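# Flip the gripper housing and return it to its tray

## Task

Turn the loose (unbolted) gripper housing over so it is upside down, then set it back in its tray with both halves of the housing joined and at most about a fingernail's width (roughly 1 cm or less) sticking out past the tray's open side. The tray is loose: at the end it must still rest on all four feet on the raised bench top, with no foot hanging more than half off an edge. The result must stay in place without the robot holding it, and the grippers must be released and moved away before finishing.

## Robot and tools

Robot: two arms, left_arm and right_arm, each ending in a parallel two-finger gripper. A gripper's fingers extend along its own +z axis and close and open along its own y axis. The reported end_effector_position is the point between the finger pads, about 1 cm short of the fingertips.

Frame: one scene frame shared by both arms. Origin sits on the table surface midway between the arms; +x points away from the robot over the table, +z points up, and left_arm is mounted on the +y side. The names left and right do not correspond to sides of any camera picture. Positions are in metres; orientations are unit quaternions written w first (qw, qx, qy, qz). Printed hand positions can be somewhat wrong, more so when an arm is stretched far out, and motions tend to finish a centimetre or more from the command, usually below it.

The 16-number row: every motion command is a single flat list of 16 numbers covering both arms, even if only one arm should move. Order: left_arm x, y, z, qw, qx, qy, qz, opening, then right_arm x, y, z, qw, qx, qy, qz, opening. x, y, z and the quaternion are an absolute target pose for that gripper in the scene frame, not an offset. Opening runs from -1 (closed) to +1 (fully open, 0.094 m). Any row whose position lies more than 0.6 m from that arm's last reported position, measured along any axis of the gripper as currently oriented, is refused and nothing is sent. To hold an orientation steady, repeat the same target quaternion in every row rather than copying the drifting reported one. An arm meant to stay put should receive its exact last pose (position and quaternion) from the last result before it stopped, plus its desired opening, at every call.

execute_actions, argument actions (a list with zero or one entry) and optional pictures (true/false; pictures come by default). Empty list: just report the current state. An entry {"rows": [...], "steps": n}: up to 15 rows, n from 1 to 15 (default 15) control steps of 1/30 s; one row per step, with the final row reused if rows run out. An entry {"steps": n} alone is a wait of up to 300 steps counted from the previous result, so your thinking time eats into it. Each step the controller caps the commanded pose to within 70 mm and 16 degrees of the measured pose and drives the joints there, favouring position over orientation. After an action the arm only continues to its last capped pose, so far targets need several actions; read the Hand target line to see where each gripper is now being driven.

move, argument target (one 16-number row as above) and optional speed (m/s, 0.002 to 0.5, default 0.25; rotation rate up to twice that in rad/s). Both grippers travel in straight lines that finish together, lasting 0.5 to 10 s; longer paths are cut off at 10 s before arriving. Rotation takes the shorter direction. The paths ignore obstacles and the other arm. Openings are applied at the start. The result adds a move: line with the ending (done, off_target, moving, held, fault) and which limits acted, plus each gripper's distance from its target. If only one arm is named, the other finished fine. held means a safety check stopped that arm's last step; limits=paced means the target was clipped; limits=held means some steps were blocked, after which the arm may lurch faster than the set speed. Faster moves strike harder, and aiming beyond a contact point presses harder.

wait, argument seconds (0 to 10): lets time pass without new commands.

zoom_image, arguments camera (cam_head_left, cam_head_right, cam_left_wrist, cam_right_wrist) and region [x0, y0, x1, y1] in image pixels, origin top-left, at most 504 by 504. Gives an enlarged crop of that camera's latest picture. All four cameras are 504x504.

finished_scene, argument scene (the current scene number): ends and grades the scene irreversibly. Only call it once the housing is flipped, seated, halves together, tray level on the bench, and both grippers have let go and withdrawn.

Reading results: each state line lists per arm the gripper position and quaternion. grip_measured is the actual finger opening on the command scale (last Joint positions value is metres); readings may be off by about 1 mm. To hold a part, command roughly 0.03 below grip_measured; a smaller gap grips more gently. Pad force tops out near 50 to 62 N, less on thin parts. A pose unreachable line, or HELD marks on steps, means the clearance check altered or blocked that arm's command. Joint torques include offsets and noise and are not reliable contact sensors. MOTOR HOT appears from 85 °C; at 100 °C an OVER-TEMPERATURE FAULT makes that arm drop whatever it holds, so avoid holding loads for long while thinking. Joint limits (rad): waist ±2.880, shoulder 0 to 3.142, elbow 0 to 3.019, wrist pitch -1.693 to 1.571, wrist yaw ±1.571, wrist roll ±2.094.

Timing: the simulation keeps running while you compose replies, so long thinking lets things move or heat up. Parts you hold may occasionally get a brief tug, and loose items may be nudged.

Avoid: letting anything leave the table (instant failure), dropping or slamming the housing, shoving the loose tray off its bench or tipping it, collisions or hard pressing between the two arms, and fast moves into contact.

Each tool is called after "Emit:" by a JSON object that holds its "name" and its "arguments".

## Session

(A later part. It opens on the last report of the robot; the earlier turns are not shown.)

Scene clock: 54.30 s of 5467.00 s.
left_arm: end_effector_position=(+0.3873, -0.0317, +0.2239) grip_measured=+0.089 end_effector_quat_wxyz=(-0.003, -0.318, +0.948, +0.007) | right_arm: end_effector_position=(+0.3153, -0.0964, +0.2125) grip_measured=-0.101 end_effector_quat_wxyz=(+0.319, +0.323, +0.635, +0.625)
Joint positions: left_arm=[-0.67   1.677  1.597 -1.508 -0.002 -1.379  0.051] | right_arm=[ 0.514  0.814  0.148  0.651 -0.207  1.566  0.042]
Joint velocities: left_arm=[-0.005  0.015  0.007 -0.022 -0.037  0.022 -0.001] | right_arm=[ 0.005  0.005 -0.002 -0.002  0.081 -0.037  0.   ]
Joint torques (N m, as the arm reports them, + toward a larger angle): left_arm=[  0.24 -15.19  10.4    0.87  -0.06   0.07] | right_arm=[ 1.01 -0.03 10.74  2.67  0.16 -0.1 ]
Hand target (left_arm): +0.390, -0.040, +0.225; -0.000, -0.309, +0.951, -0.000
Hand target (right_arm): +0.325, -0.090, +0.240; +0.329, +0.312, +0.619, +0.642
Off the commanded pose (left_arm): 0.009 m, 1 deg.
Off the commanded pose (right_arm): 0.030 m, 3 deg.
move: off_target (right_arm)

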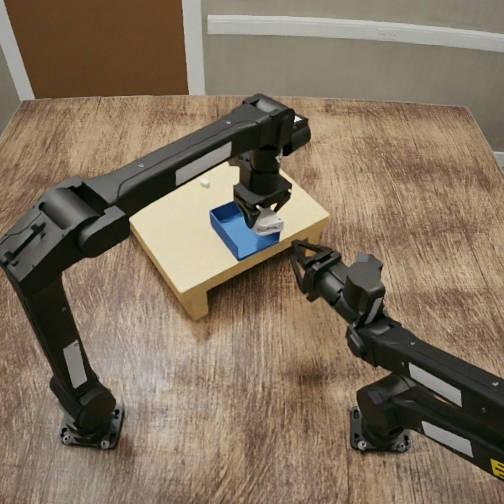

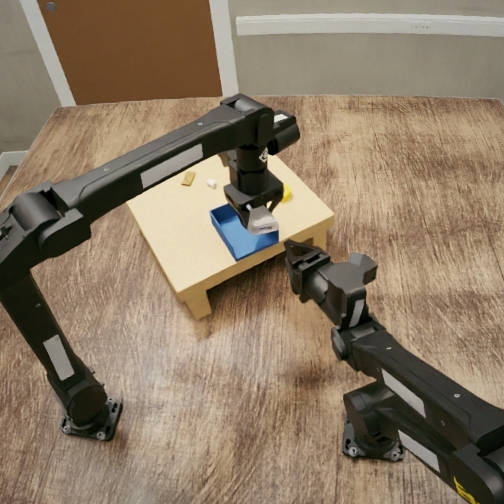

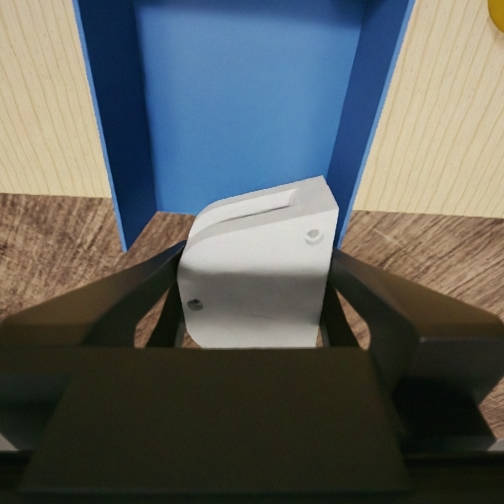

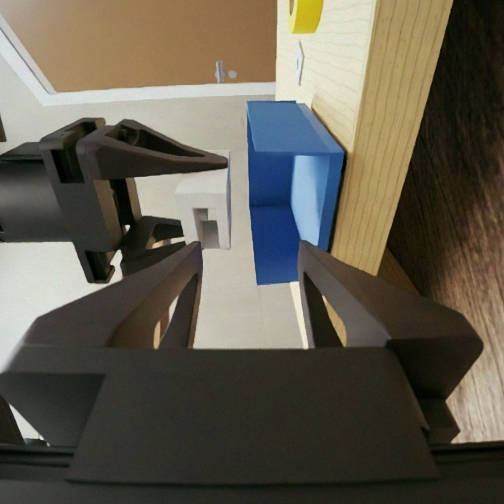

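Emit:
{"name": "move", "arguments": {"target": [0.39,-0.04,0.225,0,-0.309,0.951,0,0.05,0.34,-0.060,0.262,0.335,0.305,0.615,0.645,-0.1], "speed": 0.06}}

Scene clock: 60.43 s of 5467.00 s.
left_arm: end_effector_position=(+0.3873, -0.0317, +0.2239) grip_measured=+0.089 end_effector_quat_wxyz=(-0.003, -0.317, +0.948, +0.007) | right_arm: end_effector_position=(+0.3293, -0.0683, +0.2366) grip_measured=-0.101 end_effector_quat_wxyz=(+0.324, +0.319, +0.629, +0.631)
Joint positions: left_arm=[-0.67   1.677  1.597 -1.508 -0.002 -1.376  0.051] | right_arm=[ 0.609  0.875  0.23   0.651 -0.111  1.566  0.042]
Joint velocities: left_arm=[-0.015 -0.015  0.007  0.017 -0.007 -0.037 -0.001] | right_arm=[ 0.005 -0.005  0.002 -0.007  0.037 -0.007  0.001]
Joint torques (N m, as the arm reports them, + toward a larger angle): left_arm=[  0.53 -15.36  10.3    0.85  -0.08   0.06] | right_arm=[ 0.97 -0.84 10.8   2.53  0.17 -0.22]
Hand target (left_arm): +0.390, -0.040, +0.225; -0.000, -0.309, +0.951, -0.000
Hand target (right_arm): +0.338, -0.061, +0.262; +0.335, +0.306, +0.614, +0.645
Off the commanded pose (left_arm): 0.009 m, 1 deg.
Off the commanded pose (right_arm): 0.029 m, 3 deg.
After step 90, 1.70 s passed at rest.
move: off_target (right_arm)

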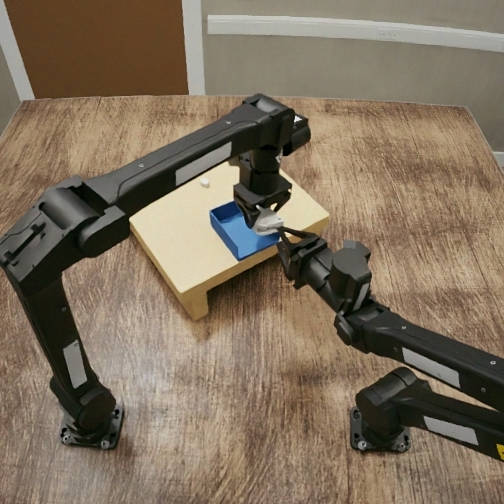

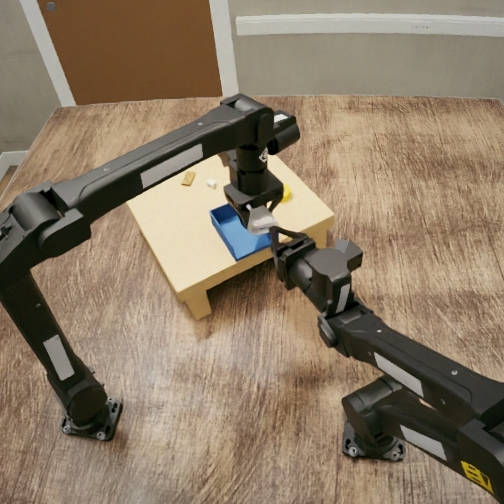

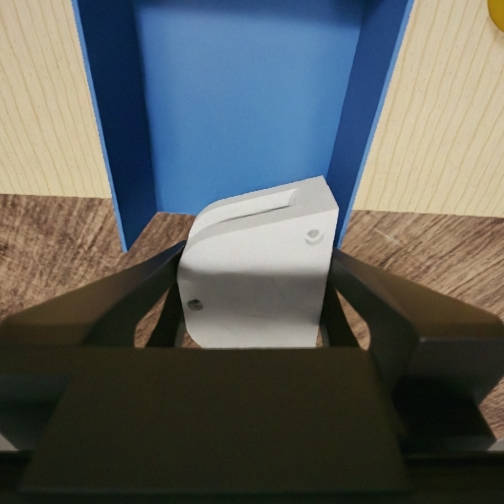

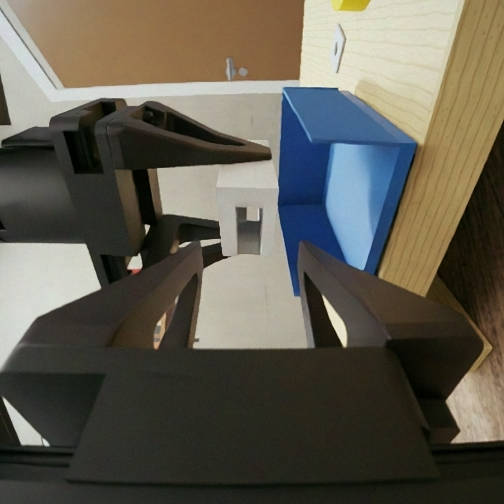

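Aligned. Advance 4 cm.

Emit:
{"name": "move", "arguments": {"target": [0.39,-0.04,0.225,0,-0.309,0.951,0,0.05,0.372,-0.036,0.263,0.335,0.305,0.615,0.645,-0.1], "speed": 0.04}}

Scene clock: 65.27 s of 5467.00 s.
left_arm: end_effector_position=(+0.3954, -0.0252, +0.2239) grip_measured=+0.089 end_effector_quat_wxyz=(+0.005, -0.324, +0.946, +0.008) | right_arm: end_effector_position=(+0.3555, -0.0503, +0.2287) grip_measured=-0.101 end_effector_quat_wxyz=(+0.321, +0.323, +0.634, +0.625)
Joint positions: left_arm=[-0.655  1.677  1.597 -1.5   -0.017 -1.376  0.051] | right_arm=[ 0.622  1.037  0.291  0.732 -0.095  1.566  0.042]
Joint velocities: left_arm=[-0.015 -0.005  0.012  0.002  0.037 -0.007  0.   ] | right_arm=[ 0.005 -0.005 -0.007 -0.012  0.037  0.007 -0.001]
Joint torques (N m, as the arm reports them, + toward a larger angle): left_arm=[ -0.41 -15.33  10.23   0.61   0.51   0.04] | right_arm=[ 1.18 -2.3  11.76  2.68  0.14 -0.25]
Hand target (left_arm): +0.390, -0.040, +0.225; -0.000, -0.309, +0.951, -0.000
Hand target (right_arm): +0.369, -0.038, +0.263; +0.335, +0.306, +0.615, +0.645
Off the commanded pose (left_arm): 0.016 m, 2 deg.
Off the commanded pose (right_arm): 0.041 m, 4 deg.
After step 90, 0.07 s passed at rest.
move: off_target (left_arm, right_arm)

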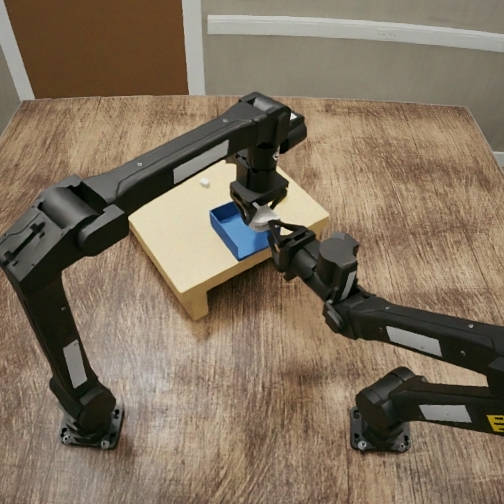

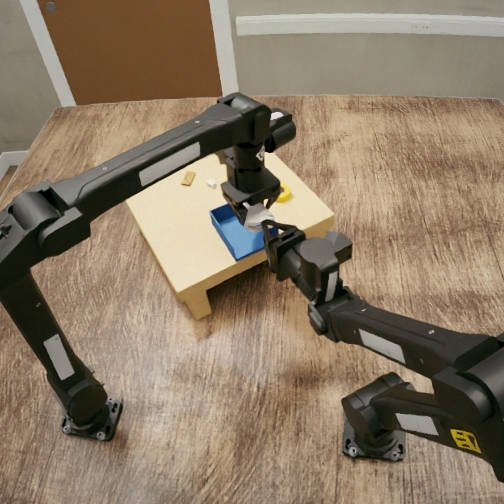

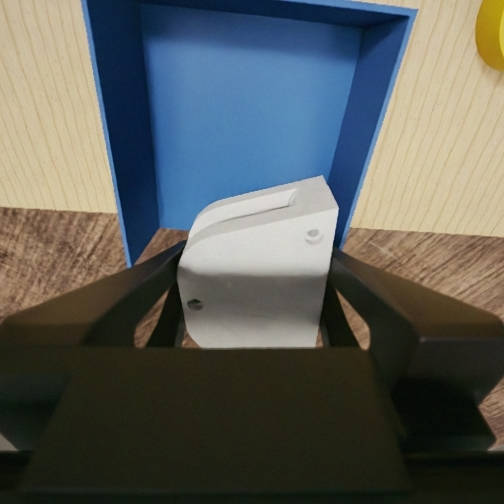

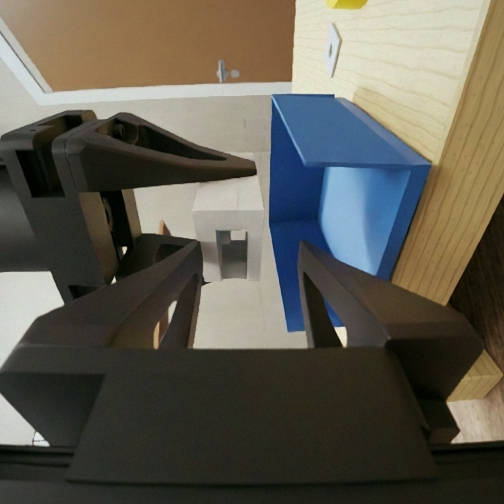

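Emit:
{"name": "move", "arguments": {"target": [0.405,-0.020,0.225,0,-0.309,0.951,0,0.05,0.366,-0.038,0.266,0.335,0.305,0.615,0.645,0.0], "speed": 0.03}}

Scene clock: 69.13 s of 5467.00 s.
left_arm: end_effector_position=(+0.3989, -0.0203, +0.2233) grip_measured=+0.089 end_effector_quat_wxyz=(-0.001, -0.309, +0.951, +0.005) | right_arm: end_effector_position=(+0.3569, -0.0467, +0.2415) grip_measured=-0.001 end_effector_quat_wxyz=(+0.326, +0.318, +0.626, +0.633)
Joint positions: left_arm=[-0.638  1.677  1.596 -1.5   -0.003 -1.328  0.051] | right_arm=[ 0.63   1.026  0.308  0.732 -0.089  1.566  0.047]
Joint velocities: left_arm=[-0.015 -0.005  0.032 -0.012 -0.095  0.037 -0.   ] | right_arm=[-0.015 -0.015  0.017 -0.002  0.007  0.037 -0.   ]
Joint torques (N m, as the arm reports them, + toward a larger angle): left_arm=[  2.44 -15.53   9.92   0.66  -0.05   0.02] | right_arm=[ 1.16 -4.   10.34  1.73  0.17 -0.26]
Hand target (left_arm): +0.405, -0.020, +0.225; +0.000, -0.309, +0.951, +0.000
Hand target (right_arm): +0.364, -0.039, +0.266; +0.335, +0.305, +0.615, +0.645
Off the commanded pose (left_arm): 0.006 m, 1 deg.
Off the commanded pose (right_arm): 0.028 m, 3 deg.
move: off_target (right_arm)

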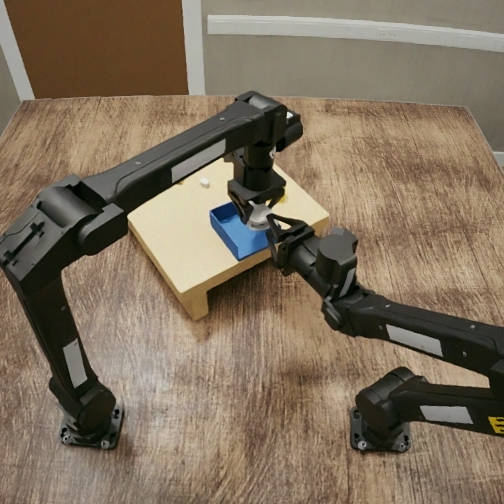

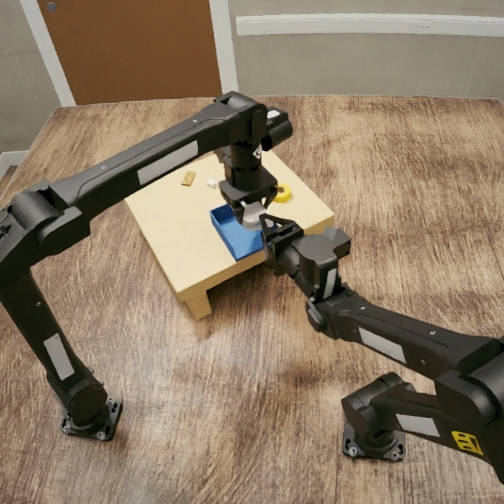

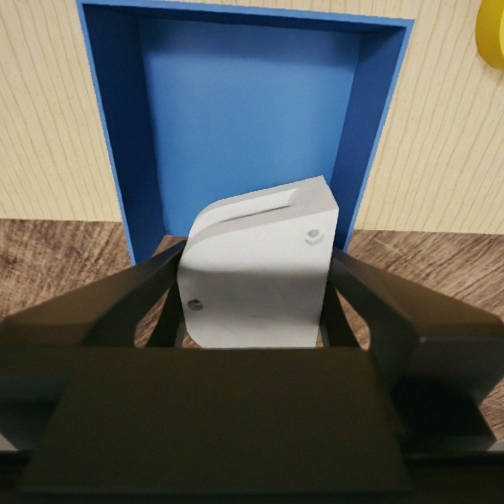

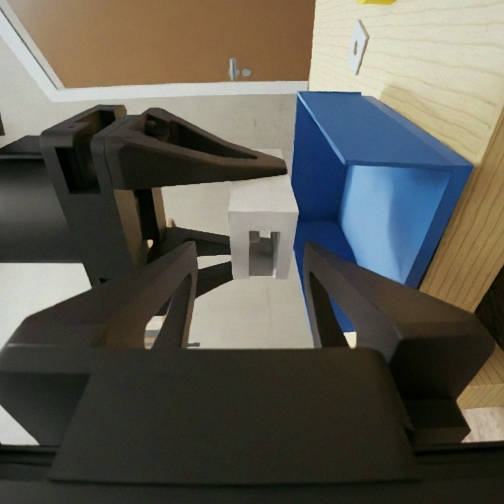

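Emit:
{"name": "move", "arguments": {"target": [0.378,-0.051,0.225,0,-0.309,0.951,0,0.05,0.366,-0.038,0.266,0.335,0.305,0.615,0.645,0.0], "speed": 0.03}}

Scene clock: 73.27 s of 5467.00 s.
left_arm: end_effector_position=(+0.3769, -0.0449, +0.2233) grip_measured=+0.089 end_effector_quat_wxyz=(-0.002, -0.308, +0.952, +0.005) | right_arm: end_effector_position=(+0.3569, -0.0467, +0.2415) grip_measured=-0.001 end_effector_quat_wxyz=(+0.326, +0.318, +0.626, +0.633)
Joint positions: left_arm=[-0.703  1.677  1.596 -1.5   -0.001 -1.389  0.051] | right_arm=[ 0.63   1.026  0.308  0.732 -0.089  1.566  0.047]
Joint velocities: left_arm=[-0.015  0.005  0.002 -0.002  0.022 -0.022 -0.   ] | right_arm=[-0.015 -0.015 -0.012  0.017 -0.022 -0.081 -0.   ]
Joint torques (N m, as the arm reports them, + toward a larger angle): left_arm=[  0.74 -15.33  10.22   0.65  -0.07  -0.12] | right_arm=[ 1.08 -3.81 10.38  1.78  0.14 -0.25]
Hand target (left_arm): +0.378, -0.051, +0.225; -0.001, -0.309, +0.951, -0.000
Hand target (right_arm): +0.364, -0.039, +0.266; +0.335, +0.305, +0.615, +0.645
Off the commanded pose (left_arm): 0.006 m, 1 deg.
Off the commanded pose (right_arm): 0.028 m, 3 deg.
move: off_target (right_arm)

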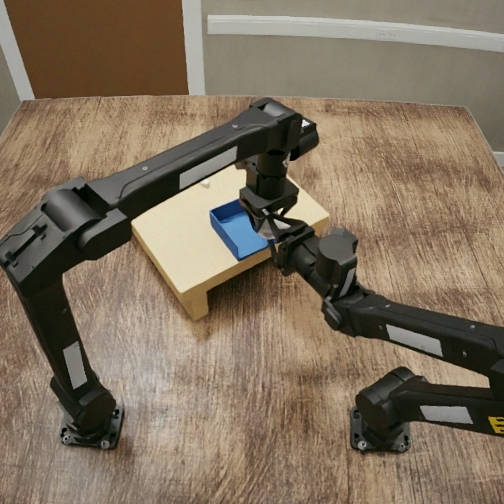

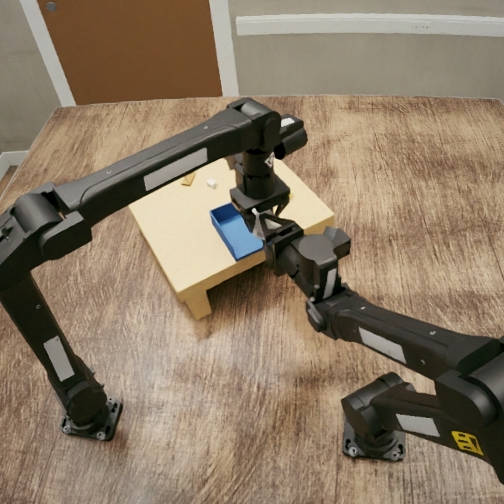

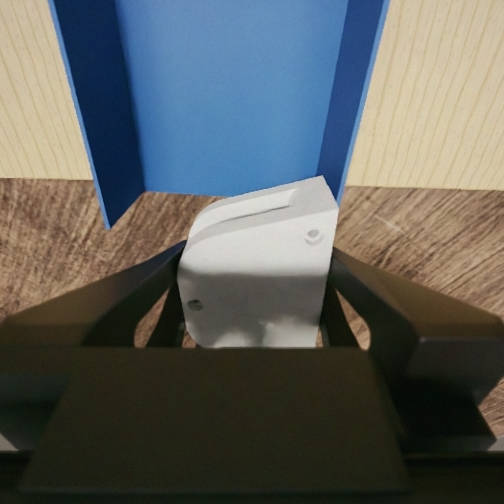

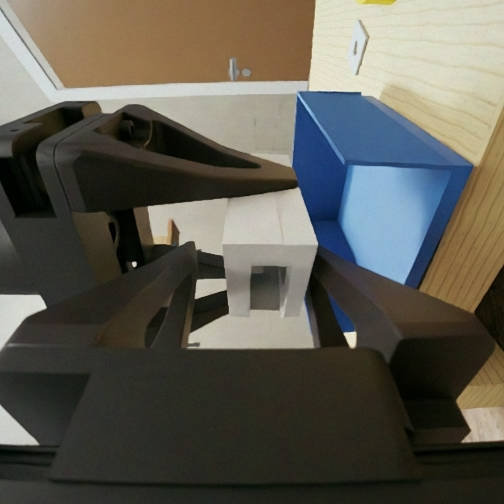

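Emit:
{"name": "move", "arguments": {"target": [0.378,-0.051,0.225,0,-0.309,0.951,0,0.05,0.366,-0.038,0.256,0.335,0.305,0.615,0.645,-0.15], "speed": 0.02}}

Scene clock: 79.53 s of 5467.00 s.
left_arm: end_effector_position=(+0.3769, -0.0449, +0.2233) grip_measured=+0.089 end_effector_quat_wxyz=(-0.002, -0.308, +0.951, +0.005) | right_arm: end_effector_position=(+0.3590, -0.0455, +0.2395) grip_measured=-0.149 end_effector_quat_wxyz=(+0.327, +0.316, +0.625, +0.635)
Joint positions: left_arm=[-0.703  1.677  1.596 -1.5   -0.001 -1.39   0.051] | right_arm=[ 0.63   1.049  0.308  0.761 -0.089  1.566  0.04 ]
Joint velocities: left_arm=[-0.015 -0.005  0.007 -0.002 -0.007  0.007 -0.001] | right_arm=[-0.005  0.005  0.002 -0.007  0.007 -0.051 -0.002]
Joint torques (N m, as the arm reports them, + toward a larger angle): left_arm=[  0.64 -15.58  10.12   0.58  -0.11  -0.14] | right_arm=[ 1.12 -2.78  9.18  2.64  0.14 -0.26]
Hand target (left_arm): +0.378, -0.051, +0.225; -0.000, -0.309, +0.951, -0.000
Hand target (right_arm): +0.365, -0.039, +0.256; +0.335, +0.305, +0.615, +0.645
Off the commanded pose (left_arm): 0.006 m, 1 deg.
Off the commanded pose (right_arm): 0.019 m, 2 deg.
After step 90, 1.90 s passed at rest.
move: off_target (right_arm)

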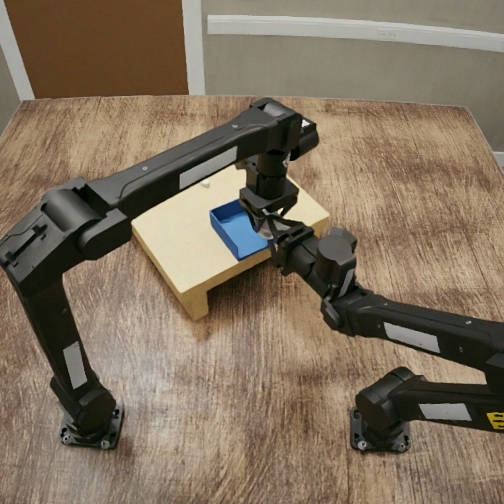

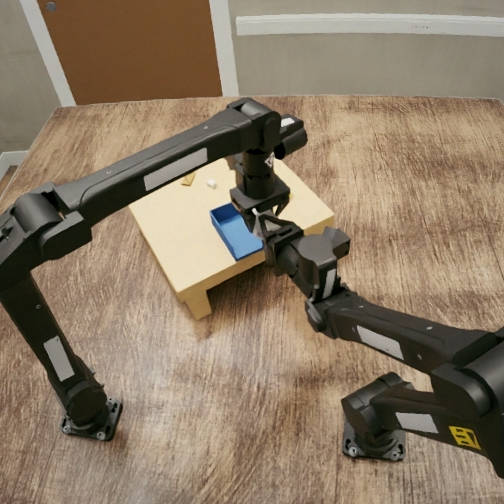

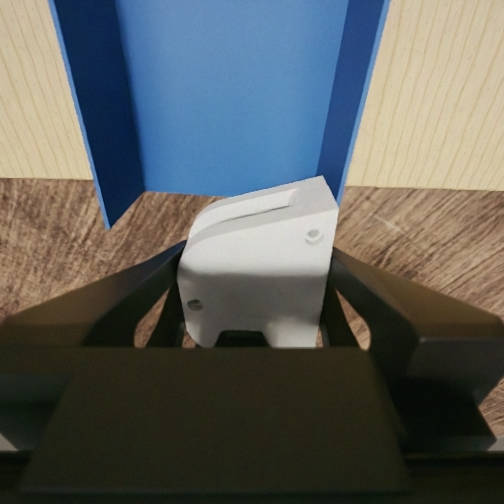

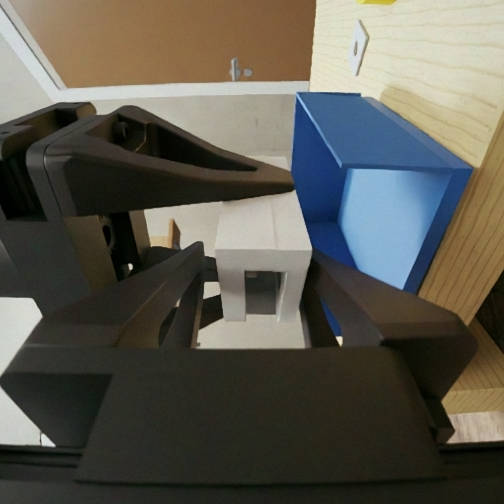

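Emit:
{"name": "move", "arguments": {"target": [0.378,-0.051,0.225,0,-0.309,0.951,0,0.05,0.366,-0.038,0.250,0.33,0.31,0.62,0.64,-0.27], "speed": 0.02}}

Emit:
{"name": "move", "arguments": {"target": [0.378,-0.051,0.225,0,-0.309,0.951,0,0.05,0.366,-0.038,0.250,0.33,0.31,0.62,0.64,-0.49], "speed": 0.02}}

Scene clock: 82.90 s of 5467.00 s.
left_arm: end_effector_position=(+0.3769, -0.0449, +0.2233) grip_measured=+0.089 end_effector_quat_wxyz=(-0.002, -0.308, +0.951, +0.005) | right_arm: end_effector_position=(+0.3594, -0.0452, +0.2378) grip_measured=-0.269 end_effector_quat_wxyz=(+0.326, +0.317, +0.626, +0.634)
Joint positions: left_arm=[-0.703  1.677  1.596 -1.5   -0.001 -1.39   0.051] | right_arm=[ 0.63   1.053  0.308  0.761 -0.089  1.566  0.034]
Joint velocities: left_arm=[ 0.005  0.005  0.002 -0.012 -0.051  0.022  0.001] | right_arm=[-0.005 -0.005 -0.012 -0.007  0.007  0.022 -0.   ]
Joint torques (N m, as the arm reports them, + toward a larger angle): left_arm=[  0.68 -15.51  10.11   0.64  -0.1   -0.15] | right_arm=[ 1.01 -2.86  9.06  2.16  0.13 -0.21]
Hand target (left_arm): +0.378, -0.051, +0.225; -0.000, -0.309, +0.951, -0.000
Hand target (right_arm): +0.365, -0.038, +0.250; +0.330, +0.310, +0.620, +0.640
Off the commanded pose (left_arm): 0.006 m, 1 deg.
Off the commanded pose (right_arm): 0.016 m, 1 deg.
move: off_target (right_arm)

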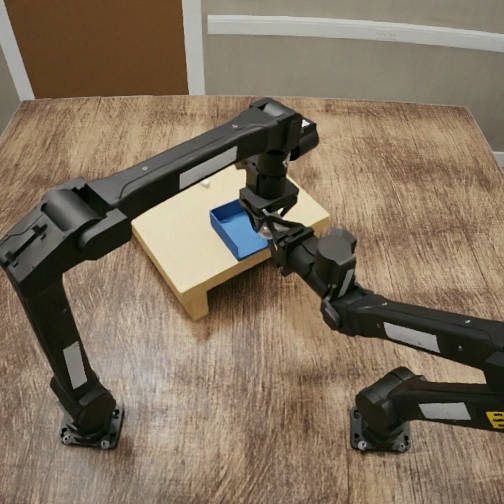

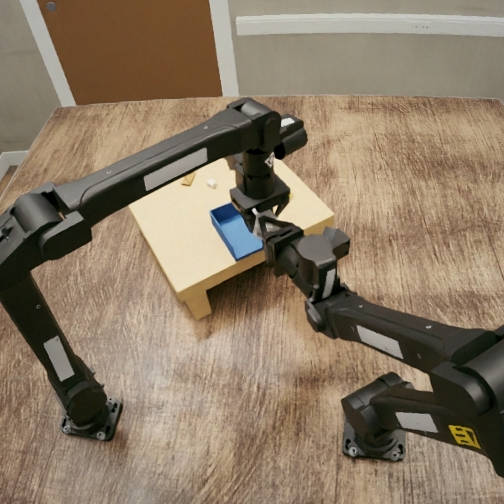

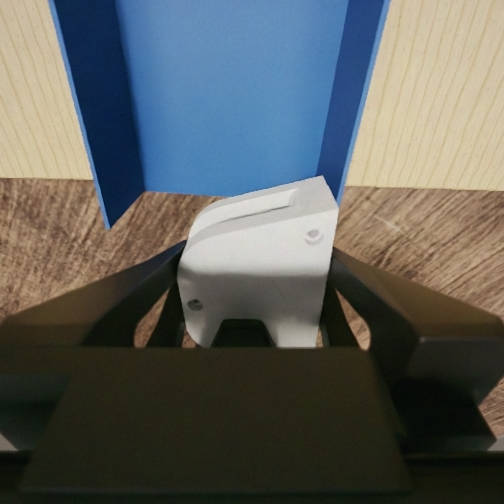

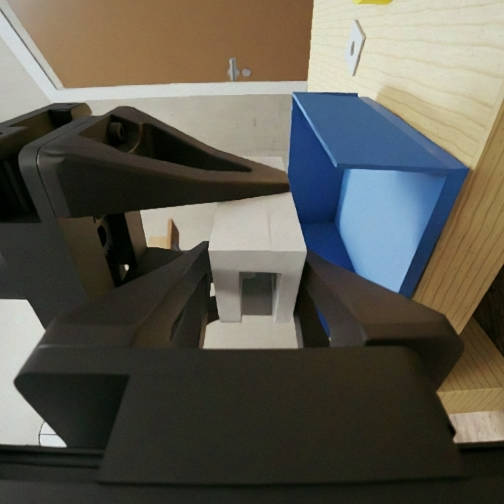

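Scene clock: 83.90 s of 5467.00 s.
left_arm: end_effector_position=(+0.3768, -0.0450, +0.2235) grip_measured=+0.089 end_effector_quat_wxyz=(-0.002, -0.308, +0.951, +0.005) | right_arm: end_effector_position=(+0.3594, -0.0453, +0.2362) grip_measured=-0.453 end_effector_quat_wxyz=(+0.325, +0.318, +0.627, +0.632)
Joint positions: left_arm=[-0.703  1.676  1.596 -1.5   -0.001 -1.391  0.051] | right_arm=[ 0.63   1.055  0.307  0.759 -0.089  1.566  0.026]
Joint velocities: left_arm=[-0.005 -0.005  0.002  0.002 -0.007 -0.022  0.   ] | right_arm=[-0.005 -0.015 -0.007 -0.007 -0.007  0.007 -0.001]
Joint torques (N m, as the arm reports them, + toward a larger angle): left_arm=[  0.69 -15.49  10.1    0.59  -0.13  -0.13] | right_arm=[ 1.06 -2.9   9.08  2.22  0.15 -0.21]
Hand target (left_arm): +0.378, -0.051, +0.225; -0.000, -0.309, +0.951, -0.000
Hand target (right_arm): +0.365, -0.039, +0.250; +0.330, +0.310, +0.620, +0.640
Off the commanded pose (left_arm): 0.006 m, 1 deg.
Off the commanded pose (right_arm): 0.017 m, 2 deg.
move: off_target (right_arm)

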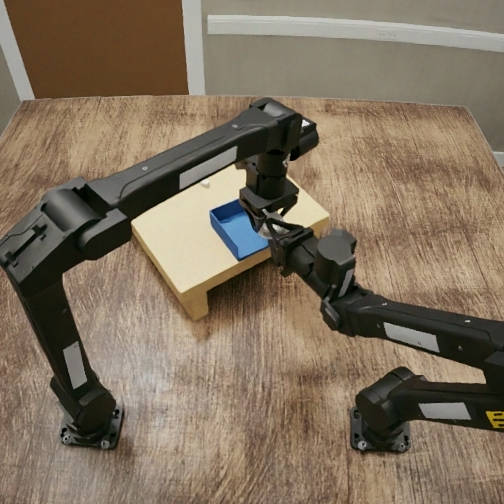

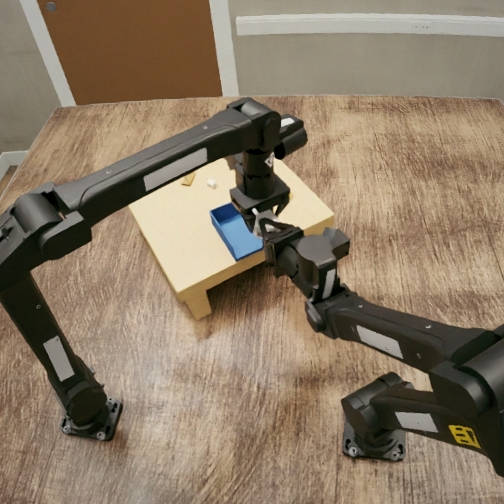

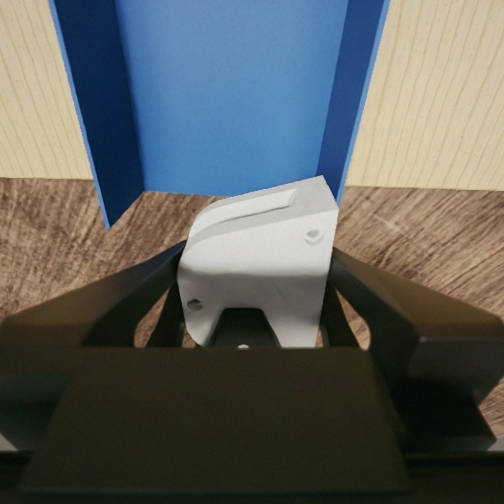

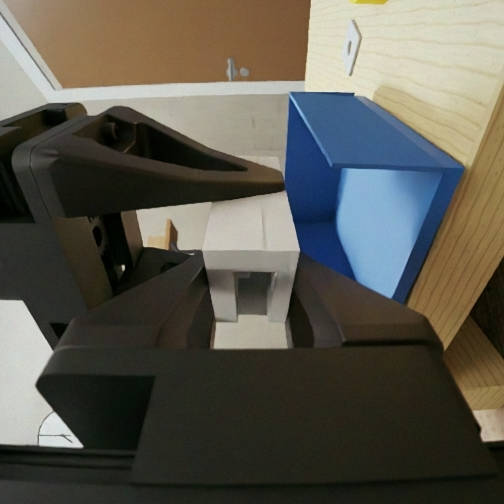

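Emit:
{"name": "move", "arguments": {"target": [0.378,-0.051,0.225,0,-0.309,0.951,0,1,0.366,-0.038,0.250,0.33,0.31,0.62,0.64,-0.49], "speed": 0.02}}

Emit:
{"name": "move", "arguments": {"target": [0.418,-0.003,0.225,0,-0.309,0.951,0,1,0.366,-0.038,0.250,0.33,0.31,0.62,0.64,-0.49], "speed": 0.08}}

Emit:
{"name": "move", "arguments": {"target": [0.418,-0.003,0.225,0,-0.309,0.951,0,1,0.366,-0.038,0.250,0.686,-0.219,0.658,0.219,-0.49], "speed": 0.4}}

Emit:
{"name": "move", "arguments": {"target": [0.418,-0.003,0.225,0,-0.309,0.951,0,1,0.366,-0.038,0.250,0.636,-0.624,0.302,-0.338,-0.49], "speed": 0.4}}

Scene clock: 89.53 s of 5467.00 s.
left_arm: end_effector_position=(+0.3768, -0.0450, +0.2235) grip_measured=+1.000 end_effector_quat_wxyz=(-0.002, -0.308, +0.951, +0.005) | right_arm: end_effector_position=(+0.3594, -0.0453, +0.2362) grip_measured=-0.453 end_effector_quat_wxyz=(+0.325, +0.318, +0.627, +0.632)
Joint positions: left_arm=[-0.703  1.676  1.596 -1.5   -0.001 -1.391  0.094] | right_arm=[ 0.63   1.055  0.307  0.759 -0.089  1.566  0.026]
Joint velocities: left_arm=[-0.005 -0.005  0.002  0.007 -0.022 -0.007  0.   ] | right_arm=[-0.015  0.015 -0.007 -0.002 -0.007  0.081 -0.001]
Joint torques (N m, as the arm reports them, + toward a larger angle): left_arm=[  0.62 -15.48  10.11   0.65  -0.12  -0.14] | right_arm=[ 1.06 -2.93  9.05  2.24  0.14 -0.2 ]
Hand target (left_arm): +0.378, -0.051, +0.225; -0.000, -0.309, +0.951, -0.000
Hand target (right_arm): +0.365, -0.038, +0.250; +0.330, +0.310, +0.620, +0.640
Off the commanded pose (left_arm): 0.006 m, 1 deg.
Off the commanded pose (right_arm): 0.017 m, 2 deg.
After step 90, 1.57 s passed at rest.
move: off_target (right_arm)

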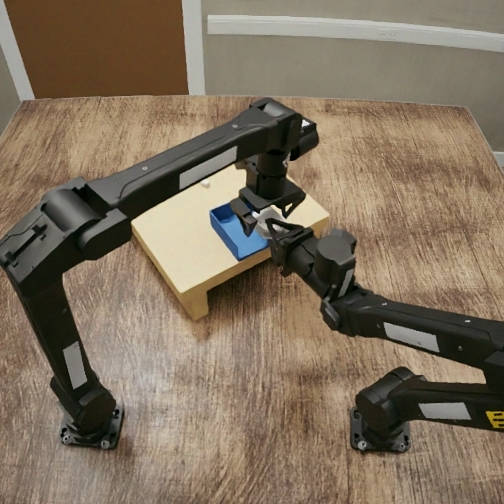

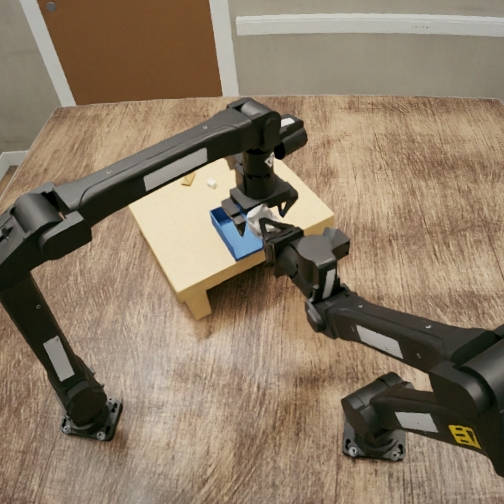

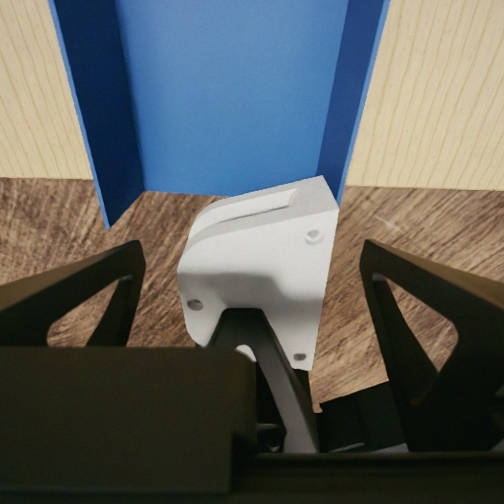

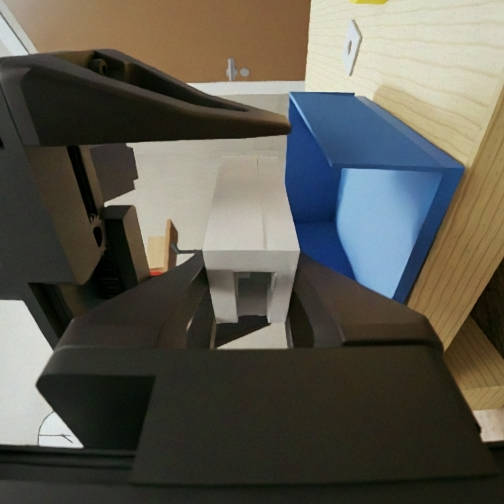

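Scene clock: 90.63 s of 5467.00 s.
left_arm: end_effector_position=(+0.4140, -0.0015, +0.2235) grip_measured=+1.000 end_effector_quat_wxyz=(-0.003, -0.313, +0.950, +0.004) | right_arm: end_effector_position=(+0.3594, -0.0453, +0.2362) grip_measured=-0.453 end_effector_quat_wxyz=(+0.325, +0.318, +0.627, +0.632)
Joint positions: left_arm=[-0.59   1.676  1.596 -1.5   -0.001 -1.287  0.094] | right_arm=[ 0.63   1.055  0.307  0.759 -0.089  1.566  0.026]
Joint velocities: left_arm=[-0.005 -0.005 -0.002 -0.007  0.095  0.022  0.   ] | right_arm=[-0.005 -0.005  0.017 -0.002 -0.022 -0.007 -0.   ]
Joint torques (N m, as the arm reports them, + toward a larger angle): left_arm=[  1.15 -15.66   9.8    0.64  -0.22   0.07] | right_arm=[ 1.12 -3.08  9.08  2.22  0.14 -0.21]
Hand target (left_arm): +0.418, -0.002, +0.225; +0.001, -0.309, +0.951, +0.001
Hand target (right_arm): +0.365, -0.038, +0.250; +0.330, +0.310, +0.620, +0.640
Off the commanded pose (left_arm): 0.005 m, 1 deg.
Off the commanded pose (right_arm): 0.017 m, 2 deg.
move: off_target (right_arm)

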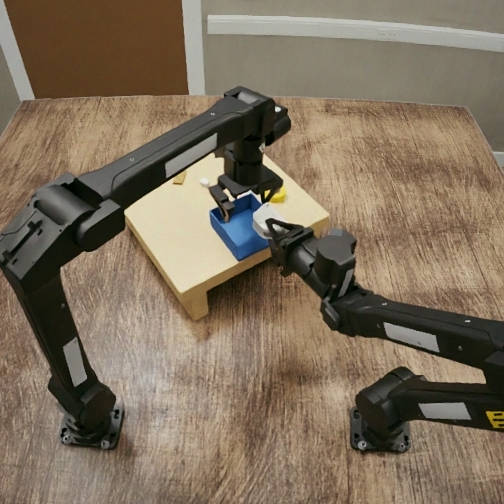

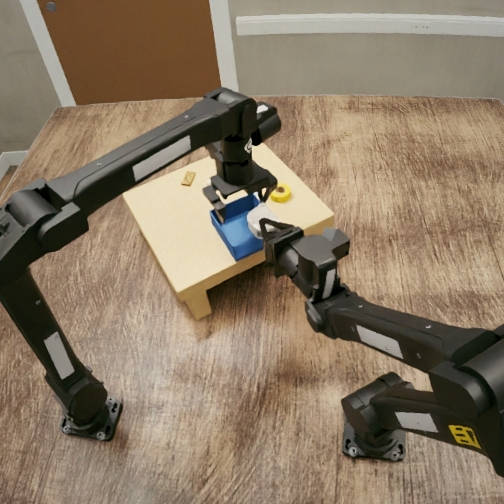

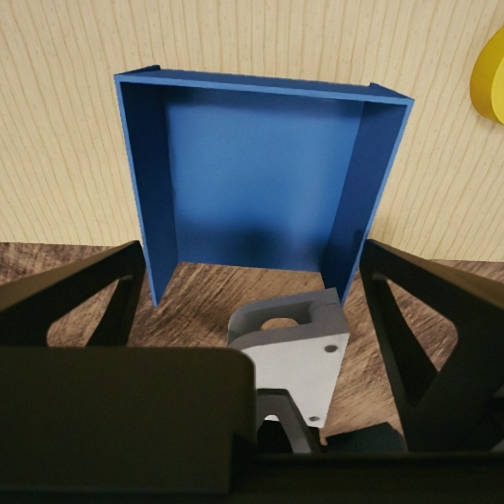

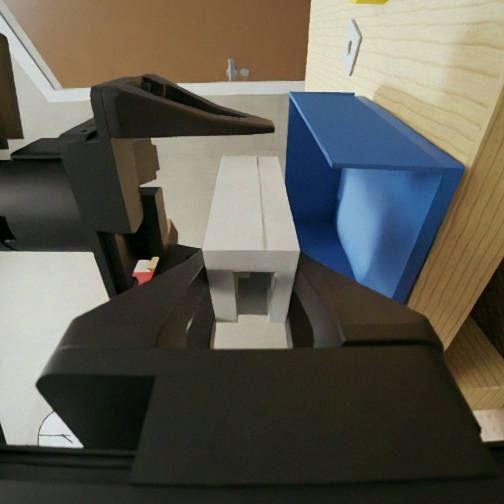

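Scene clock: 93.27 s of 5467.00 s.
left_arm: end_effector_position=(+0.4140, -0.0015, +0.2235) grip_measured=+1.000 end_effector_quat_wxyz=(-0.003, -0.312, +0.950, +0.004) | right_arm: end_effector_position=(+0.3598, -0.0458, +0.2362) grip_measured=-0.453 end_effector_quat_wxyz=(+0.677, -0.214, +0.670, +0.218)
Joint positions: left_arm=[-0.59   1.676  1.596 -1.5   -0.001 -1.285  0.094] | right_arm=[ 0.632  1.055  0.307  0.759 -0.08   0.003  0.026]
Joint velocities: left_arm=[ 0.005 -0.015 -0.002 -0.017 -0.037  0.037  0.   ] | right_arm=[-0.024 -0.015 -0.002  0.007  0.007 -0.037  0.002]
Joint torques (N m, as the arm reports them, + toward a larger angle): left_arm=[  1.59 -15.74   9.86   0.65  -0.14   0.05] | right_arm=[ 1.01 -3.08  9.1   2.19 -0.11 -0.15]
Hand target (left_arm): +0.418, -0.003, +0.225; +0.000, -0.309, +0.951, +0.000
Hand target (right_arm): +0.365, -0.038, +0.250; +0.686, -0.219, +0.658, +0.219
Off the commanded pose (left_arm): 0.005 m, 1 deg.
Off the commanded pose (right_arm): 0.017 m, 2 deg.
move: off_target (right_arm)

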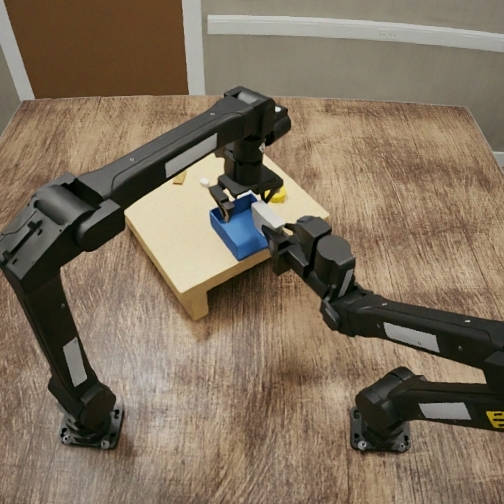

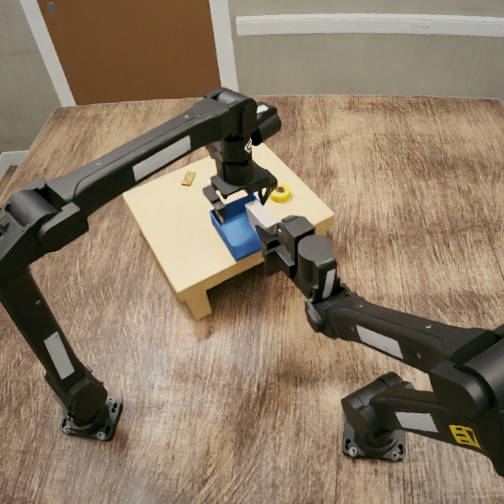

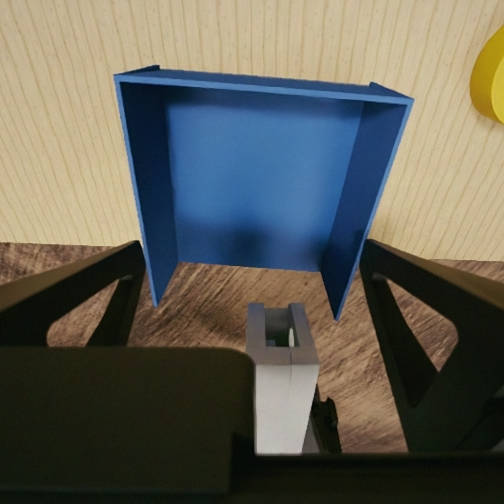

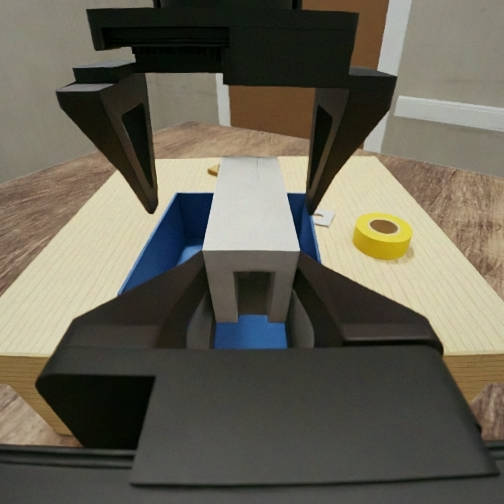

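Scene clock: 95.97 s of 5467.00 s.
left_arm: end_effector_position=(+0.4140, -0.0015, +0.2235) grip_measured=+1.000 end_effector_quat_wxyz=(-0.003, -0.312, +0.950, +0.004) | right_arm: end_effector_position=(+0.3598, -0.0457, +0.2362) grip_measured=-0.453 end_effector_quat_wxyz=(+0.628, -0.629, +0.315, -0.333)
Joint positions: left_arm=[-0.59   1.676  1.596 -1.5   -0.001 -1.285  0.094] | right_arm=[ 0.632  1.055  0.307  0.759 -0.081 -1.593  0.026]
Joint velocities: left_arm=[-0.005 -0.005 -0.002 -0.002  0.007 -0.007  0.   ] | right_arm=[-0.005  0.005  0.002 -0.012 -0.007 -0.051  0.001]
Joint torques (N m, as the arm reports them, + toward a larger angle): left_arm=[  1.49 -15.89   9.88   0.68  -0.12   0.04] | right_arm=[ 0.82 -2.99  9.07  2.23 -0.16 -0.05]
Hand target (left_arm): +0.418, -0.003, +0.225; +0.000, -0.309, +0.951, +0.000
Hand target (right_arm): +0.365, -0.039, +0.250; +0.636, -0.624, +0.302, -0.338
Off the commanded pose (left_arm): 0.005 m, 1 deg.
Off the commanded pose (right_arm): 0.017 m, 2 deg.
move: off_target (right_arm)

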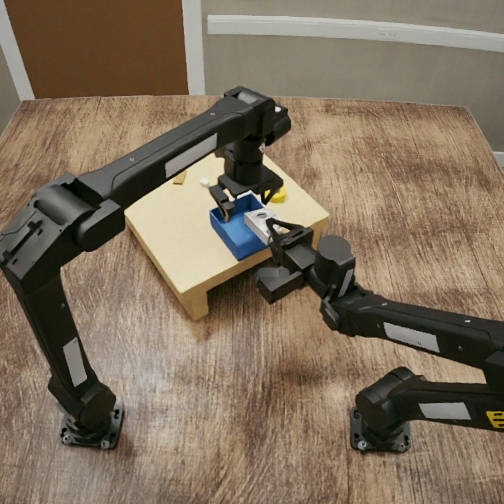

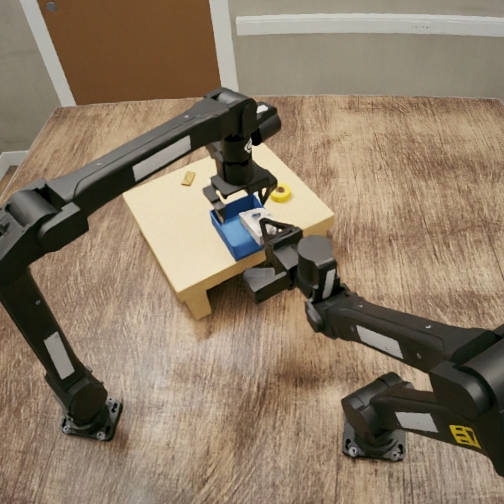

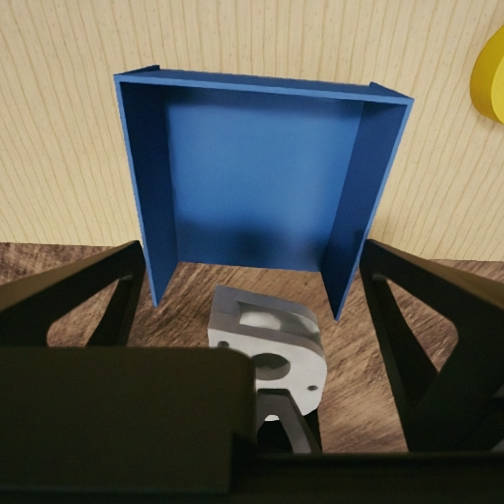

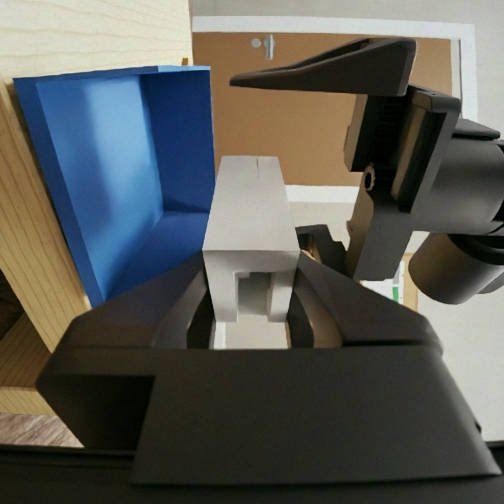

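Emit:
{"name": "move", "arguments": {"target": [0.378,-0.051,0.225,0,-0.309,0.951,0,0.7,0.374,-0.050,0.246,0.636,-0.624,0.302,-0.338,-0.49], "speed": 0.06}}

Scene clock: 99.47 s of 5467.00 s.
left_arm: end_effector_position=(+0.3756, -0.0462, +0.2235) grip_measured=+0.702 end_effector_quat_wxyz=(-0.002, -0.306, +0.952, +0.004) | right_arm: end_effector_position=(+0.3653, -0.0522, +0.2317) grip_measured=-0.453 end_effector_quat_wxyz=(+0.628, -0.634, +0.311, -0.328)
Joint positions: left_arm=[-0.706  1.676  1.596 -1.5    0.    -1.389  0.08 ] | right_arm=[ 0.589  1.073  0.307  0.769 -0.138 -1.596  0.026]
Joint velocities: left_arm=[-0.005 -0.005 -0.007 -0.012 -0.007 -0.095  0.   ] | right_arm=[ 0.005  0.005  0.017  0.012 -0.066 -0.007 -0.002]
Joint torques (N m, as the arm reports them, + toward a larger angle): left_arm=[  0.66 -15.27  10.2    0.63  -0.08  -0.18] | right_arm=[-0.52 -2.92  8.73  2.65 -0.17 -0.07]
Hand target (left_arm): +0.378, -0.052, +0.225; -0.001, -0.309, +0.951, -0.001
Hand target (right_arm): +0.373, -0.051, +0.246; +0.636, -0.624, +0.302, -0.339
Off the commanded pose (left_arm): 0.006 m, 1 deg.
Off the commanded pose (right_arm): 0.017 m, 2 deg.
move: off_target (right_arm)

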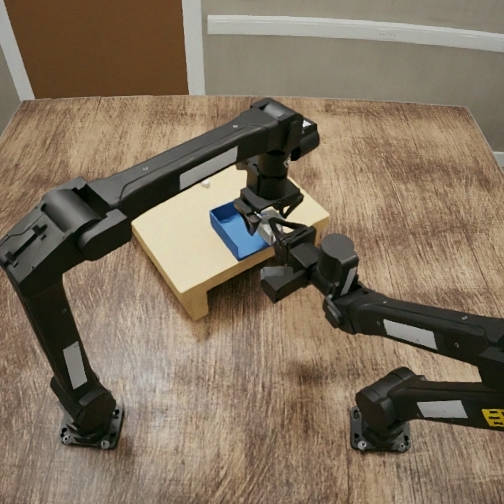

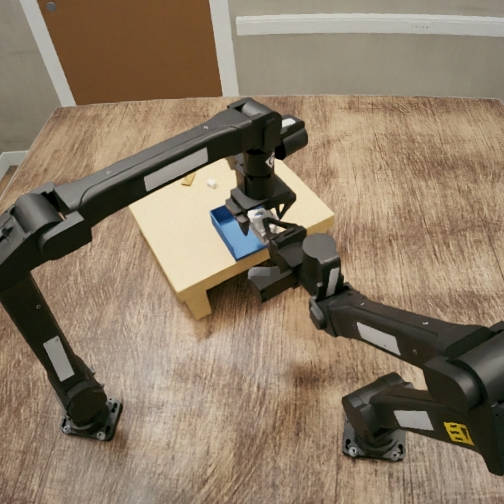

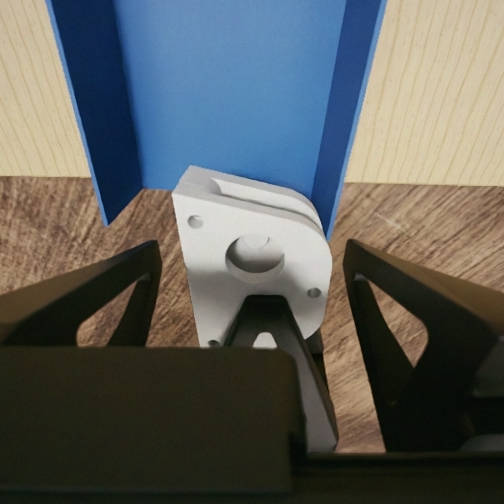

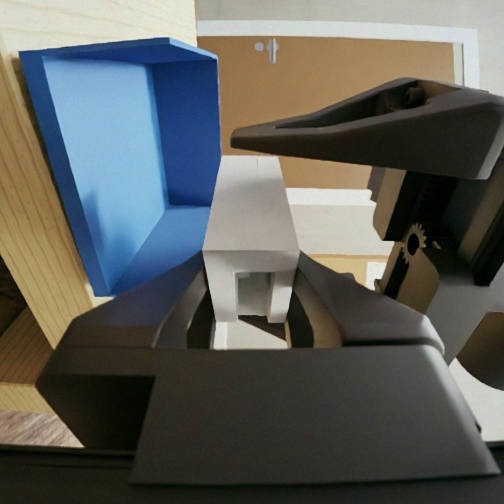

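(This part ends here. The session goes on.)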